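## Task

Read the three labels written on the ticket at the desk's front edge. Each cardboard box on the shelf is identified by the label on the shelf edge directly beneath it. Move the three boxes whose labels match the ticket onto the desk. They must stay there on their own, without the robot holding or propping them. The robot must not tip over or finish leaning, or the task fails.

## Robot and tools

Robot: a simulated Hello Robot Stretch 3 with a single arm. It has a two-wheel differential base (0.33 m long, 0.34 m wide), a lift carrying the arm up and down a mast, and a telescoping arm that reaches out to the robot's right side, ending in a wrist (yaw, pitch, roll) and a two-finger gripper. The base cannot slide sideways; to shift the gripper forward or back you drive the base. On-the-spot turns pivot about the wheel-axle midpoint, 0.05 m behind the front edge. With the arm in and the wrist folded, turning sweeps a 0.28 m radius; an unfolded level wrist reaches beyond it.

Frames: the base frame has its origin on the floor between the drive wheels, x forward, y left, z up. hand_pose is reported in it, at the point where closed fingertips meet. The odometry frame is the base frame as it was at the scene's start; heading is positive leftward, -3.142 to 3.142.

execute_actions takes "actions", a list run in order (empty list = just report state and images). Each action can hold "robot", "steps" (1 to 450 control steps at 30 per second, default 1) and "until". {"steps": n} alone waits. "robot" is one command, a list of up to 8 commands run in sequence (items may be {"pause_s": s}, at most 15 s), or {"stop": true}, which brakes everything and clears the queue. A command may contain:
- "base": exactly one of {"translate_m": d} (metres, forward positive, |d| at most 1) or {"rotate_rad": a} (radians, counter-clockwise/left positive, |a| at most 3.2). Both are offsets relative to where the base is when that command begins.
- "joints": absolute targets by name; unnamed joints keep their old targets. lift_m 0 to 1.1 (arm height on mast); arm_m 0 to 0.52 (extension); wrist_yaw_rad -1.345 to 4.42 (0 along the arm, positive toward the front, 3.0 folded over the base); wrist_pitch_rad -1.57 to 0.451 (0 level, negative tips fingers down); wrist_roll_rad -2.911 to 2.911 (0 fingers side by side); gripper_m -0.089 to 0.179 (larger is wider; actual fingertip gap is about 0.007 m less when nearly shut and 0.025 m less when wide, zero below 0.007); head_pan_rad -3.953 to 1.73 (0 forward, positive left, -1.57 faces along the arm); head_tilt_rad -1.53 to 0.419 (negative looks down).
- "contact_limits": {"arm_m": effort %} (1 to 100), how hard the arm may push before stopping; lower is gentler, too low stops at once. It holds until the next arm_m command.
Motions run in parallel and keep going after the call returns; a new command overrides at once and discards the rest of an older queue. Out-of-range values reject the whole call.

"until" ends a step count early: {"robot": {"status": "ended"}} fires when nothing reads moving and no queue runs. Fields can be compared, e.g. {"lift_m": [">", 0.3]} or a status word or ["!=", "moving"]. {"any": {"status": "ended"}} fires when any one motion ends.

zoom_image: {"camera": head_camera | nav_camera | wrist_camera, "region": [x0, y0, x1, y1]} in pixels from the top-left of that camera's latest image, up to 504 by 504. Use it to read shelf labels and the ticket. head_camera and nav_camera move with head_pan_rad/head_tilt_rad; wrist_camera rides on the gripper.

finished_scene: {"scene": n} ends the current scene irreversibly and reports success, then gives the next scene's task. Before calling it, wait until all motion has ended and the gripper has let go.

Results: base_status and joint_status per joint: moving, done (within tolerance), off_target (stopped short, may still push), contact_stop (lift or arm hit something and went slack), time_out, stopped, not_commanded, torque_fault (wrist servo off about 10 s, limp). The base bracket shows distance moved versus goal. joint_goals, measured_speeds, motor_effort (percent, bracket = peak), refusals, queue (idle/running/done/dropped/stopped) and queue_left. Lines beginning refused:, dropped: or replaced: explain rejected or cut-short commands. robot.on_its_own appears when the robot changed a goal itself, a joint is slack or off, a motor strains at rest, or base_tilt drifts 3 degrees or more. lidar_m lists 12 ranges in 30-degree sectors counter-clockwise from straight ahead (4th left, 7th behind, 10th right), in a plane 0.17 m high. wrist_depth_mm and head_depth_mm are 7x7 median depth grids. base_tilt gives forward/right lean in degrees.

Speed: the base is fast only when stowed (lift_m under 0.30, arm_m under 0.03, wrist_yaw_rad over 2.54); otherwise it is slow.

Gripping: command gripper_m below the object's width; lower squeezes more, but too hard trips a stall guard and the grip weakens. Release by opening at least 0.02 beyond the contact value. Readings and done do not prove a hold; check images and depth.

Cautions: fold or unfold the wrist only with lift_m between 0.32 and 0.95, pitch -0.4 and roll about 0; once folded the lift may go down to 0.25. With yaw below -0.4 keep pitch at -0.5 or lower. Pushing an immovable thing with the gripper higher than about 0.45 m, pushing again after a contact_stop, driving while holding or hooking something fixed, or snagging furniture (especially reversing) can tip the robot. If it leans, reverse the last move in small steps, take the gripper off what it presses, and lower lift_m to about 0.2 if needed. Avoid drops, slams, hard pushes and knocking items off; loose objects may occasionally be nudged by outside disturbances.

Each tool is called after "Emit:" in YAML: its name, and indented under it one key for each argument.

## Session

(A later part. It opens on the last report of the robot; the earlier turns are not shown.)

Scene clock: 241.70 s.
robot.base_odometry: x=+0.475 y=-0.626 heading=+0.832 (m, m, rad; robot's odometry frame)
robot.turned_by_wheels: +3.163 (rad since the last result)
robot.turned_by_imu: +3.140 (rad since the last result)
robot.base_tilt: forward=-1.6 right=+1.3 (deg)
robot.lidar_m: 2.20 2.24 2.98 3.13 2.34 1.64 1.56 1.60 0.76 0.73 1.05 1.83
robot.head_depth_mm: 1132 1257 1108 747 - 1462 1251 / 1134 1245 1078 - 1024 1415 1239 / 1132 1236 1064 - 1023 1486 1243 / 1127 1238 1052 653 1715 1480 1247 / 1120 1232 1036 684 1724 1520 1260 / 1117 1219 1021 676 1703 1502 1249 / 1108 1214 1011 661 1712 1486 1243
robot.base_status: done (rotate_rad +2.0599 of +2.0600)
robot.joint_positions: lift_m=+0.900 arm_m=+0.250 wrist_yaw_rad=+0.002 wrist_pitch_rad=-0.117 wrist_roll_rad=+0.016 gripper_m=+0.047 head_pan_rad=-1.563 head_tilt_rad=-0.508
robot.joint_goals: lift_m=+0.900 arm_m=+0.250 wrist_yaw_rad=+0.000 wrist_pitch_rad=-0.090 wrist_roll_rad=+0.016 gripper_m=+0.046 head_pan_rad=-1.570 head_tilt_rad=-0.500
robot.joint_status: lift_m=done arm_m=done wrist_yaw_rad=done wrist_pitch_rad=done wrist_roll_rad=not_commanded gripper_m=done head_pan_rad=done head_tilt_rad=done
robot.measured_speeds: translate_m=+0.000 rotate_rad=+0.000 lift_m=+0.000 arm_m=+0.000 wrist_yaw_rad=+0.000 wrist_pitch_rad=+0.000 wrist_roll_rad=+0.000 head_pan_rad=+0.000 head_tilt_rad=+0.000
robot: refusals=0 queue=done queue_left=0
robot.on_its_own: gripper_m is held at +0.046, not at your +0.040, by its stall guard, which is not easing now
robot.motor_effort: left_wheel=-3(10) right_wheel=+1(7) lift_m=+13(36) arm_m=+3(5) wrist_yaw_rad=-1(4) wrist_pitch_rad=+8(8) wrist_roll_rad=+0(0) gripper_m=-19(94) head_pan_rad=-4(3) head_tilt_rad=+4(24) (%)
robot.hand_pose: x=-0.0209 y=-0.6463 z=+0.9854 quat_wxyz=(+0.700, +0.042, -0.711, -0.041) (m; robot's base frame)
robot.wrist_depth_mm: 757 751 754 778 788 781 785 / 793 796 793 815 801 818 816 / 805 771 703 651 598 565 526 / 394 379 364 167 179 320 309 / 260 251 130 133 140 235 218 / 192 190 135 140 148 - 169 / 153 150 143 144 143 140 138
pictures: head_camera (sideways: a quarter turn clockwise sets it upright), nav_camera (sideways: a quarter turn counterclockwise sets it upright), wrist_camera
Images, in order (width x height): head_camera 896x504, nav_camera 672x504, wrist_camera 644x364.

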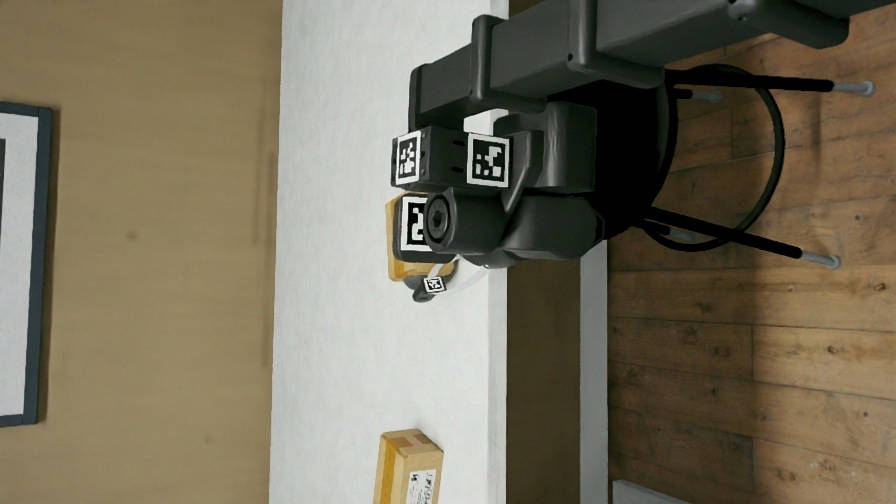

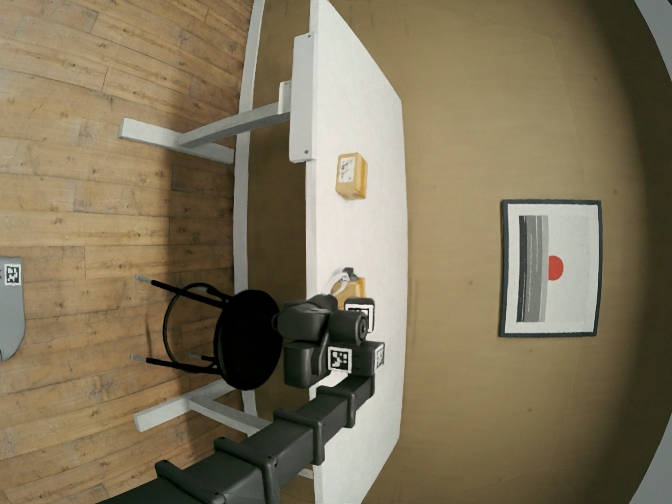

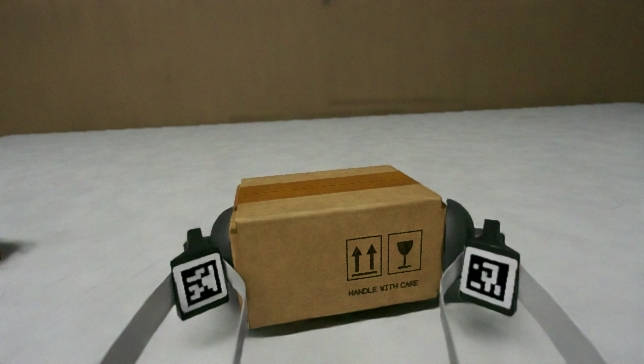

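Emit:
execute_actions:
  actions:
    - {"robot":[{"joints":{"lift_m":0.895,"arm_m":0.28}},{"joints":{"gripper_m":0.13}},{"joints":{"arm_m":0.0}},{"joints":{"wrist_yaw_rad":2.65,"lift_m":0.28,"gripper_m":0.05,"head_tilt_rad":-0.8},"base":{"rotate_rad":1.762}},{"base":{"translate_m":1}},{"base":{"translate_m":1}},{"base":{"translate_m":0.54}},{"base":{"rotate_rad":1.42}}],"steps":450,"until":{"robot":{"status":"ended"}}}
    - {"steps":450,"until":{"robot":{"status":"ended"}}}
    - {"robot":[{"joints":{"wrist_yaw_rad":0,"lift_m":0.39,"gripper_m":0.17}},{"joints":{"arm_m":0.1}}],"steps":450,"until":{"robot":{"status":"ended"}}}

Scene clock: 277.17 s.
robot.base_odometry: x=-1.693 y=+0.697 heading=-2.269 (m, m, rad; robot's odometry frame)
robot.turned_by_wheels: +3.182 (rad since the last result)
robot.turned_by_imu: +3.161 (rad since the last result)
robot.base_tilt: forward=-1.7 right=+1.2 (deg)
robot.lidar_m: 1.24 1.28 1.70 3.19 3.54 2.66 2.08 1.29 0.64 0.66 0.84 0.83
robot.head_depth_mm: 774 835 1053 1290 1484 1296 1140 / 728 644 751 1178 1465 1290 1132 / 729 852 998 1121 1224 1289 - / 727 853 1003 1113 1295 1285 1107 / 722 844 999 1114 1316 1259 1123 / 711 841 988 1103 1279 1252 1115 / 706 836 988 1107 1306 1252 1114
robot.base_status: done (rotate_rad +1.4199 of +1.4200)
robot.joint_positions: lift_m=+0.389 arm_m=+0.100 wrist_yaw_rad=+0.003 wrist_pitch_rad=-0.112 wrist_roll_rad=+0.016 gripper_m=+0.170 head_pan_rad=-1.564 head_tilt_rad=-0.791
robot.joint_goals: lift_m=+0.390 arm_m=+0.100 wrist_yaw_rad=+0.000 wrist_pitch_rad=-0.090 wrist_roll_rad=+0.016 gripper_m=+0.170 head_pan_rad=-1.570 head_tilt_rad=-0.800
robot.joint_status: lift_m=done arm_m=done wrist_yaw_rad=done wrist_pitch_rad=done wrist_roll_rad=not_commanded gripper_m=done head_pan_rad=done head_tilt_rad=done
robot.measured_speeds: translate_m=+0.000 rotate_rad=+0.000 lift_m=+0.000 arm_m=+0.000 wrist_yaw_rad=+0.000 wrist_pitch_rad=+0.000 wrist_roll_rad=+0.000 head_pan_rad=+0.000 head_tilt_rad=+0.000
robot: refusals=0 queue=done queue_left=0
robot.motor_effort: left_wheel=-3(9) right_wheel=+1(8) lift_m=+33(32) arm_m=+3(3) wrist_yaw_rad=-1(4) wrist_pitch_rad=+7(9) wrist_roll_rad=+0(0) gripper_m=+1(84) head_pan_rad=-3(3) head_tilt_rad=-5(24) (%)
robot.hand_pose: x=-0.0207 y=-0.4965 z=+0.4756 quat_wxyz=(+0.700, +0.041, -0.711, -0.039) (m; robot's base frame)
robot.wrist_depth_mm: 471 468 474 476 468 281 513 / 484 491 491 497 494 284 528 / 507 376 512 380 483 308 565 / 356 340 332 317 304 289 589 / 282 284 576 574 519 319 612 / 599 - 604 607 593 338 - / 610 602 602 596 544 387 660
pictures: head_camera (sideways: a quarter turn clockwise sets it upright), nav_camera (sideways: a quarter turn counterclockwise sets it upright), wrist_camera
Images, in order (width x height): head_camera 896x504, nav_camera 672x504, wrist_camera 644x364.

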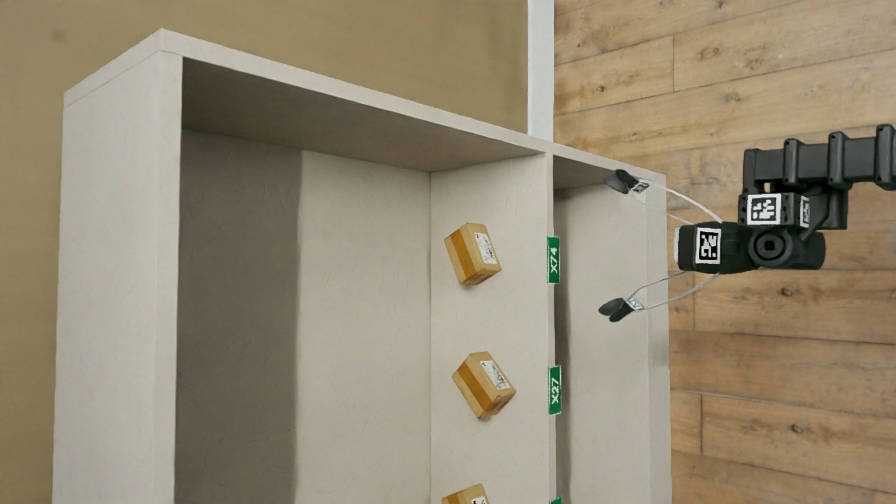

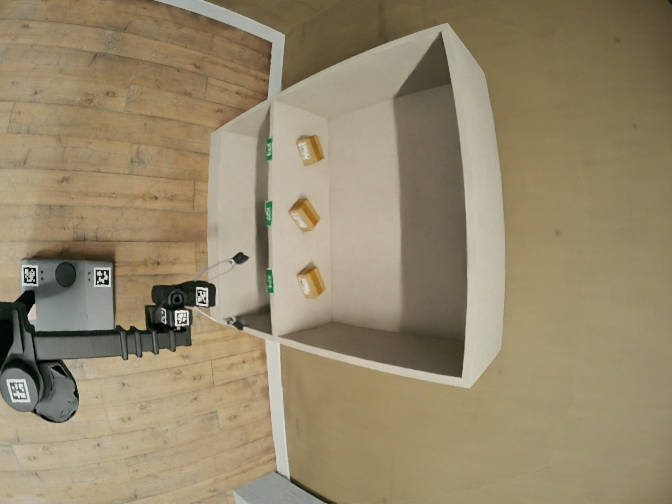

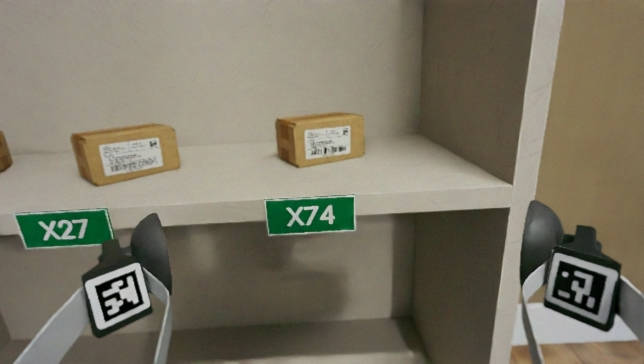

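Same height.

Emit:
execute_actions:
  actions:
    - {"robot":[{"base":{"translate_m":-0.052},"joints":{"lift_m":0.395,"wrist_yaw_rad":0.3,"gripper_m":0.155}},{"joints":{"arm_m":0.357}}],"steps":450,"until":{"robot":{"status":"ended"}}}

Scene clock: 284.33 s.
robot.base_odometry: x=-1.660 y=+0.737 heading=-2.269 (m, m, rad; robot's odometry frame)
robot.turned_by_wheels: +0.000 (rad since the last result)
robot.turned_by_imu: +0.001 (rad since the last result)
robot.base_tilt: forward=-1.6 right=+1.3 (deg)
robot.lidar_m: 1.29 1.33 1.77 3.18 3.67 2.61 2.03 1.25 0.96 0.63 0.90 0.87
robot.head_depth_mm: 773 892 1053 1298 1497 1298 1143 / 759 613 1027 1290 1476 1303 1138 / 728 748 965 963 1472 1287 1134 / 724 851 1008 1126 1286 1274 1123 / 720 847 1001 1128 1313 1271 1129 / 713 845 1002 1108 1300 1255 1117 / 706 838 994 1110 1288 1239 1115
robot.base_status: done (translate_m -0.0520 of -0.0520)
robot.joint_positions: lift_m=+0.394 arm_m=+0.357 wrist_yaw_rad=+0.298 wrist_pitch_rad=-0.112 wrist_roll_rad=+0.016 gripper_m=+0.155 head_pan_rad=-1.564 head_tilt_rad=-0.791
robot.joint_goals: lift_m=+0.395 arm_m=+0.357 wrist_yaw_rad=+0.300 wrist_pitch_rad=-0.090 wrist_roll_rad=+0.016 gripper_m=+0.155 head_pan_rad=-1.570 head_tilt_rad=-0.800
robot.joint_status: lift_m=done arm_m=done wrist_yaw_rad=done wrist_pitch_rad=done wrist_roll_rad=not_commanded gripper_m=done head_pan_rad=done head_tilt_rad=done
robot.measured_speeds: translate_m=+0.000 rotate_rad=+0.000 lift_m=+0.000 arm_m=+0.000 wrist_yaw_rad=+0.000 wrist_pitch_rad=+0.000 wrist_roll_rad=+0.000 head_pan_rad=+0.000 head_tilt_rad=+0.000
robot: refusals=0 queue=done queue_left=0
robot.motor_effort: left_wheel=-3(5) right_wheel=+1(1) lift_m=+32(31) arm_m=+3(5) wrist_yaw_rad=+2(3) wrist_pitch_rad=+7(7) wrist_roll_rad=+0(0) gripper_m=-1(59) head_pan_rad=-4(3) head_tilt_rad=-5(5) (%)
robot.hand_pose: x=+0.0524 y=-0.7425 z=+0.4806 quat_wxyz=(+0.699, +0.145, -0.698, +0.064) (m; robot's base frame)
robot.wrist_depth_mm: 328 304 281 263 245 230 218 / 346 320 296 274 257 240 226 / 368 340 309 288 267 250 234 / 217 345 318 168 164 258 243 / 198 254 216 132 139 216 204 / 181 - 165 139 148 161 164 / - 140 138 135 133 131 125
pictures: head_camera (sideways: a quarter turn clockwise sets it upright), nav_camera (sideways: a quarter turn counterclockwise sets it upright), wrist_camera
Images, in order (width x height): head_camera 896x504, nav_camera 672x504, wrist_camera 644x364.

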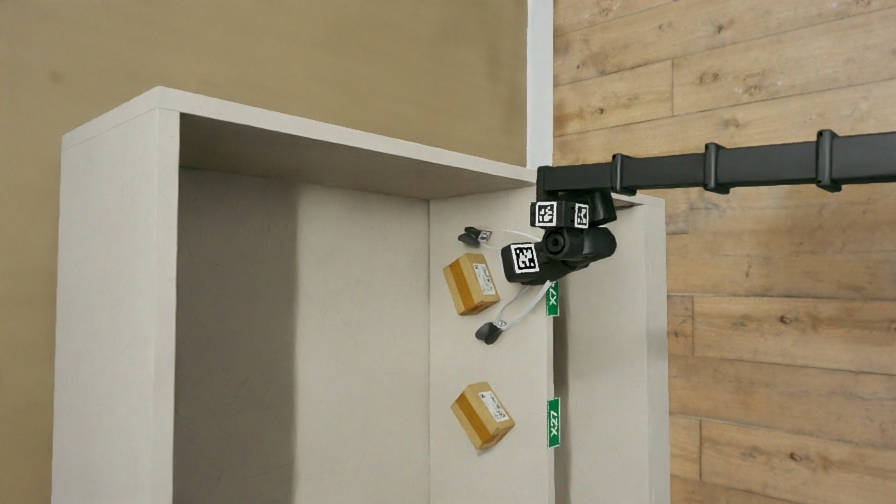

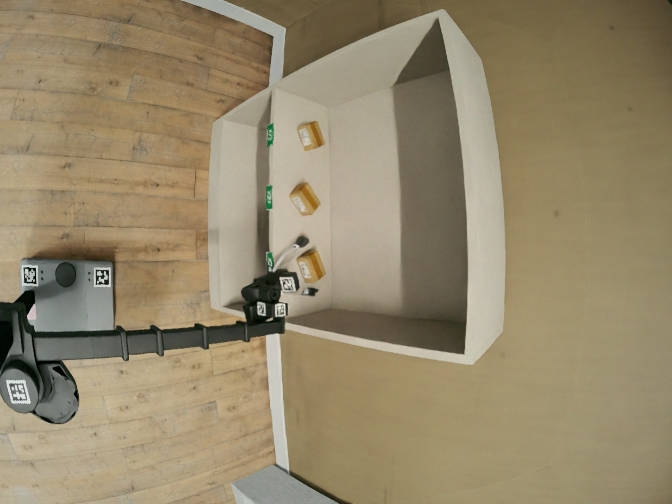

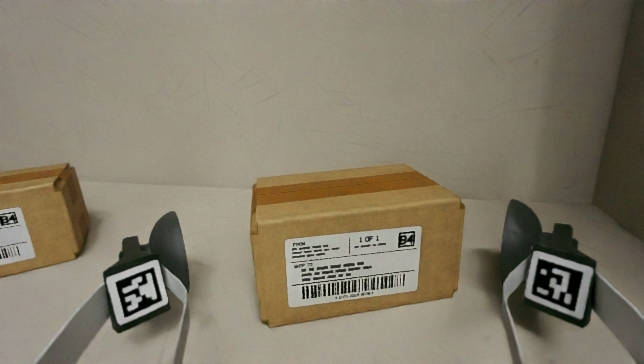

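Emit:
execute_actions:
  actions:
    - {"robot":[{"joints":{"gripper_m":0.04}},{"joints":{"lift_m":0.42}},{"joints":{"arm_m":0.0}},{"joints":{"wrist_yaw_rad":2.65,"lift_m":0.28},"base":{"rotate_rad":1.61}}],"steps":450,"until":{"robot":{"status":"ended"}}}
    - {"robot":[{"base":{"translate_m":1}},{"base":{"translate_m":1}},{"base":{"translate_m":0.5}},{"base":{"rotate_rad":1.555}},{"joints":{"wrist_yaw_rad":0,"lift_m":0.93,"head_tilt_rad":-0.5}},{"joints":{"arm_m":0.3}},{"joints":{"lift_m":0.895}}],"steps":450,"until":{"robot":{"status":"ended"}}}
    - {"steps":450,"until":{"robot":{"status":"ended"}}}

Emit:
execute_actions:
  actions:
    - {"robot":[{"joints":{"gripper_m":0.13}},{"joints":{"arm_m":0.15}}],"steps":450,"until":{"robot":{"status":"ended"}}}

Scene clock: 326.43 s.
robot.base_odometry: x=+0.316 y=-0.795 heading=+0.895 (m, m, rad; robot's odometry frame)
robot.turned_by_wheels: +3.165 (rad since the last result)
robot.turned_by_imu: +3.141 (rad since the last result)
robot.base_tilt: forward=-1.6 right=+1.4 (deg)
robot.lidar_m: 2.49 2.57 3.26 3.12 1.88 1.33 1.27 1.30 1.00 0.69 0.77 1.26
robot.head_depth_mm: 1150 1258 1092 748 - - 1222 / 1148 1261 1082 - 1773 1415 1269 / 1137 1258 1071 - 1737 1531 1266 / 1140 1255 1054 687 1053 1434 1243 / 1137 1246 1041 719 1074 1430 1255 / 1129 1239 1023 711 1672 1473 1247 / 1133 1237 1005 683 1741 1506 1252
robot.base_status: done (rotate_rad +1.5549 of +1.5550)
robot.joint_positions: lift_m=+0.896 arm_m=+0.300 wrist_yaw_rad=+0.002 wrist_pitch_rad=-0.116 wrist_roll_rad=+0.016 gripper_m=+0.044 head_pan_rad=-1.564 head_tilt_rad=-0.508
robot.joint_goals: lift_m=+0.895 arm_m=+0.300 wrist_yaw_rad=+0.000 wrist_pitch_rad=-0.090 wrist_roll_rad=+0.016 gripper_m=+0.043 head_pan_rad=-1.570 head_tilt_rad=-0.500
robot.joint_status: lift_m=done arm_m=done wrist_yaw_rad=done wrist_pitch_rad=done wrist_roll_rad=not_commanded gripper_m=done head_pan_rad=done head_tilt_rad=done
robot.measured_speeds: translate_m=+0.000 rotate_rad=+0.000 lift_m=+0.000 arm_m=+0.000 wrist_yaw_rad=+0.000 wrist_pitch_rad=+0.000 wrist_roll_rad=+0.000 head_pan_rad=+0.000 head_tilt_rad=+0.000
robot: refusals=0 queue=done queue_left=0
robot.motor_effort: left_wheel=-3(9) right_wheel=+1(8) lift_m=+13(36) arm_m=+3(7) wrist_yaw_rad=+0(5) wrist_pitch_rad=+8(8) wrist_roll_rad=+0(0) gripper_m=-19(92) head_pan_rad=-3(3) head_tilt_rad=+3(25) (%)
robot.hand_pose: x=-0.0209 y=-0.6963 z=+0.9806 quat_wxyz=(+0.700, +0.042, -0.711, -0.041) (m; robot's base frame)
robot.wrist_depth_mm: 736 731 742 746 739 737 740 / 770 772 773 776 770 775 772 / 795 741 681 626 578 542 501 / 381 366 348 167 180 306 295 / 248 241 131 133 139 225 208 / 184 182 135 140 147 - 161 / 146 144 140 139 136 133 134
pictures: head_camera (sideways: a quarter turn clockwise sets it upright), nav_camera (sideways: a quarter turn counterclockwise sets it upright), wrist_camera
Images, in order (width x height): head_camera 896x504, nav_camera 672x504, wrist_camera 644x364.

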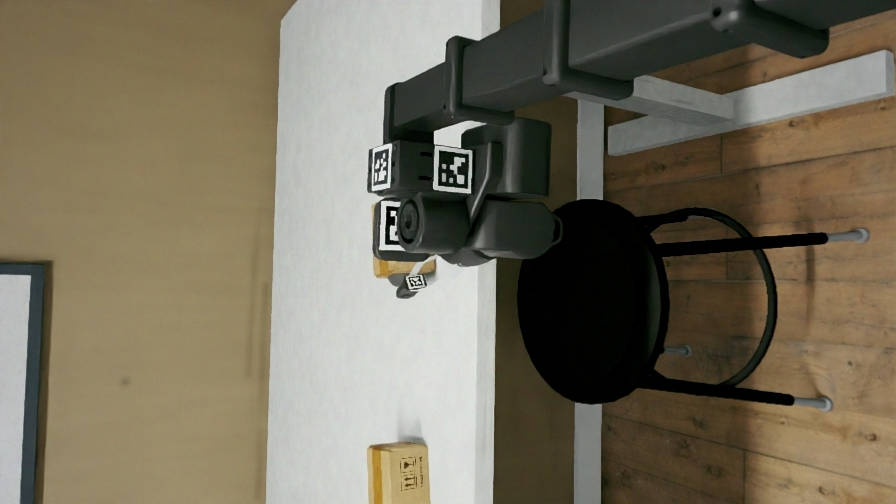

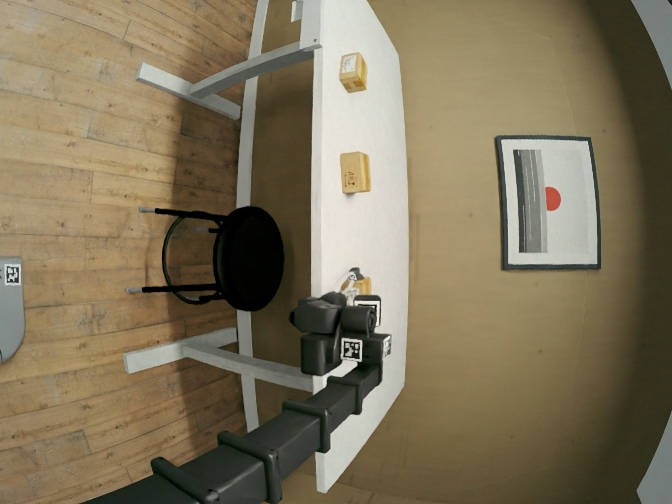

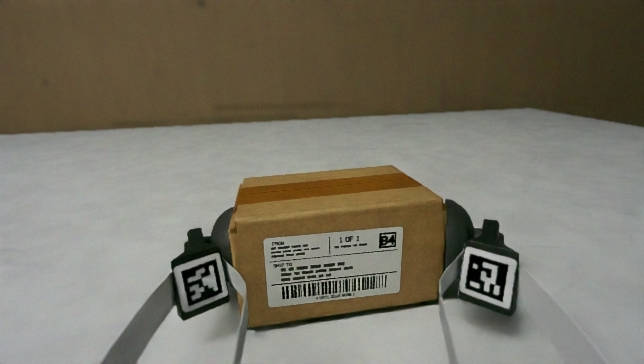

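Scene clock: 330.03 s.
robot.base_odometry: x=+0.316 y=-0.795 heading=+0.895 (m, m, rad; robot's odometry frame)
robot.turned_by_wheels: +0.000 (rad since the last result)
robot.turned_by_imu: +0.001 (rad since the last result)
robot.base_tilt: forward=-1.8 right=+1.2 (deg)
robot.lidar_m: 2.49 2.58 3.25 3.11 1.88 1.33 1.27 1.30 1.00 0.69 0.77 1.26
robot.head_depth_mm: 1154 1259 1098 746 - - 1242 / 1140 1264 1088 733 - - 1258 / 1141 1257 1067 708 - 1405 1268 / 1134 1250 1054 695 - 1443 1230 / 1132 1252 1037 721 1079 1436 1257 / 1133 1239 1025 712 1686 1466 1253 / 1129 1248 1008 682 1744 1492 1248
robot.base_status: done (rotate_rad +1.5549 of +1.5550)
robot.joint_positions: lift_m=+0.896 arm_m=+0.150 wrist_yaw_rad=+0.002 wrist_pitch_rad=-0.113 wrist_roll_rad=+0.016 gripper_m=+0.130 head_pan_rad=-1.564 head_tilt_rad=-0.507
robot.joint_goals: lift_m=+0.895 arm_m=+0.150 wrist_yaw_rad=+0.000 wrist_pitch_rad=-0.090 wrist_roll_rad=+0.016 gripper_m=+0.130 head_pan_rad=-1.570 head_tilt_rad=-0.500
robot.joint_status: lift_m=done arm_m=done wrist_yaw_rad=done wrist_pitch_rad=done wrist_roll_rad=not_commanded gripper_m=done head_pan_rad=done head_tilt_rad=done
robot.measured_speeds: translate_m=+0.000 rotate_rad=+0.000 lift_m=+0.000 arm_m=+0.000 wrist_yaw_rad=+0.000 wrist_pitch_rad=+0.000 wrist_roll_rad=+0.000 head_pan_rad=+0.000 head_tilt_rad=+0.000
robot: refusals=0 queue=done queue_left=0
robot.motor_effort: left_wheel=-3(3) right_wheel=+1(1) lift_m=+14(13) arm_m=-4(7) wrist_yaw_rad=-1(1) wrist_pitch_rad=+7(8) wrist_roll_rad=+0(0) gripper_m=+1(83) head_pan_rad=-3(3) head_tilt_rad=+4(4) (%)
robot.hand_pose: x=-0.0209 y=-0.5472 z=+0.9813 quat_wxyz=(+0.700, +0.041, -0.711, -0.040) (m; robot's base frame)
robot.wrist_depth_mm: 869 872 870 887 878 868 877 / 903 903 902 907 917 912 925 / 864 783 698 643 594 555 516 / 288 373 355 284 298 313 300 / 252 248 237 230 223 230 212 / 211 210 213 - - - - / - - 700 649 - 713 -
pictures: head_camera (sideways: a quarter turn clockwise sets it upright), nav_camera (sideways: a quarter turn counterclockwise sets it upright), wrist_camera
Images, in order (width x height): head_camera 896x504, nav_camera 672x504, wrist_camera 644x364.

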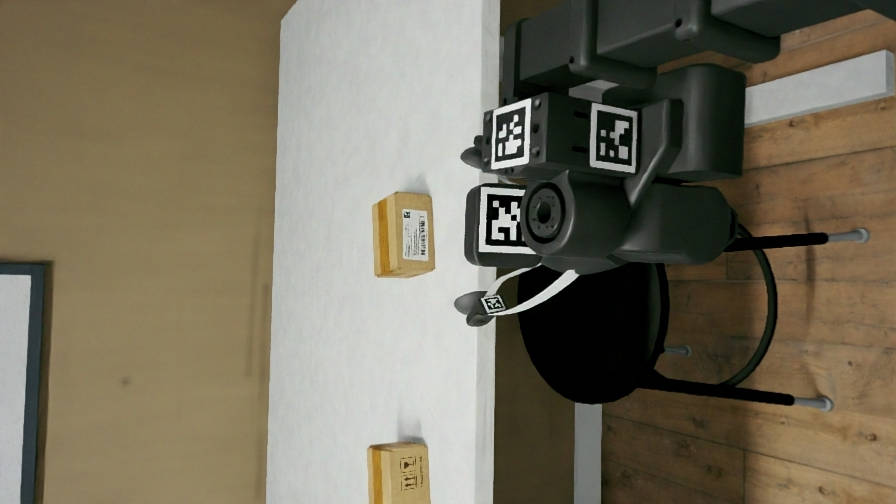

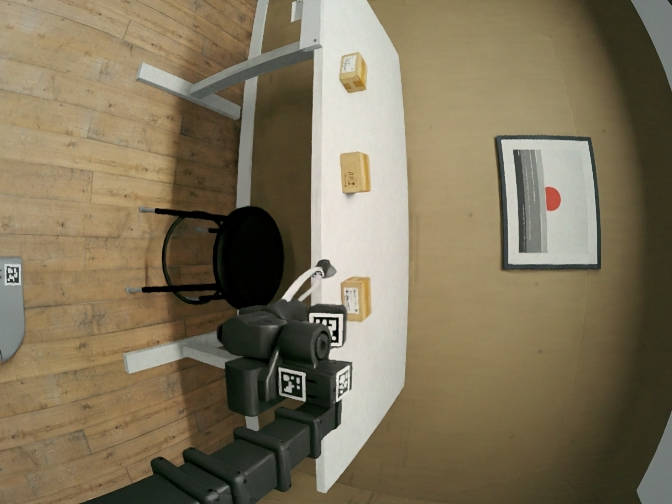

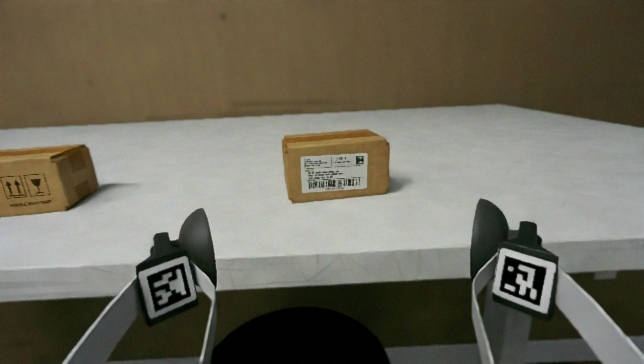

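Emit:
finished_scene:
  scene: 1

The scene is finished: the task was done.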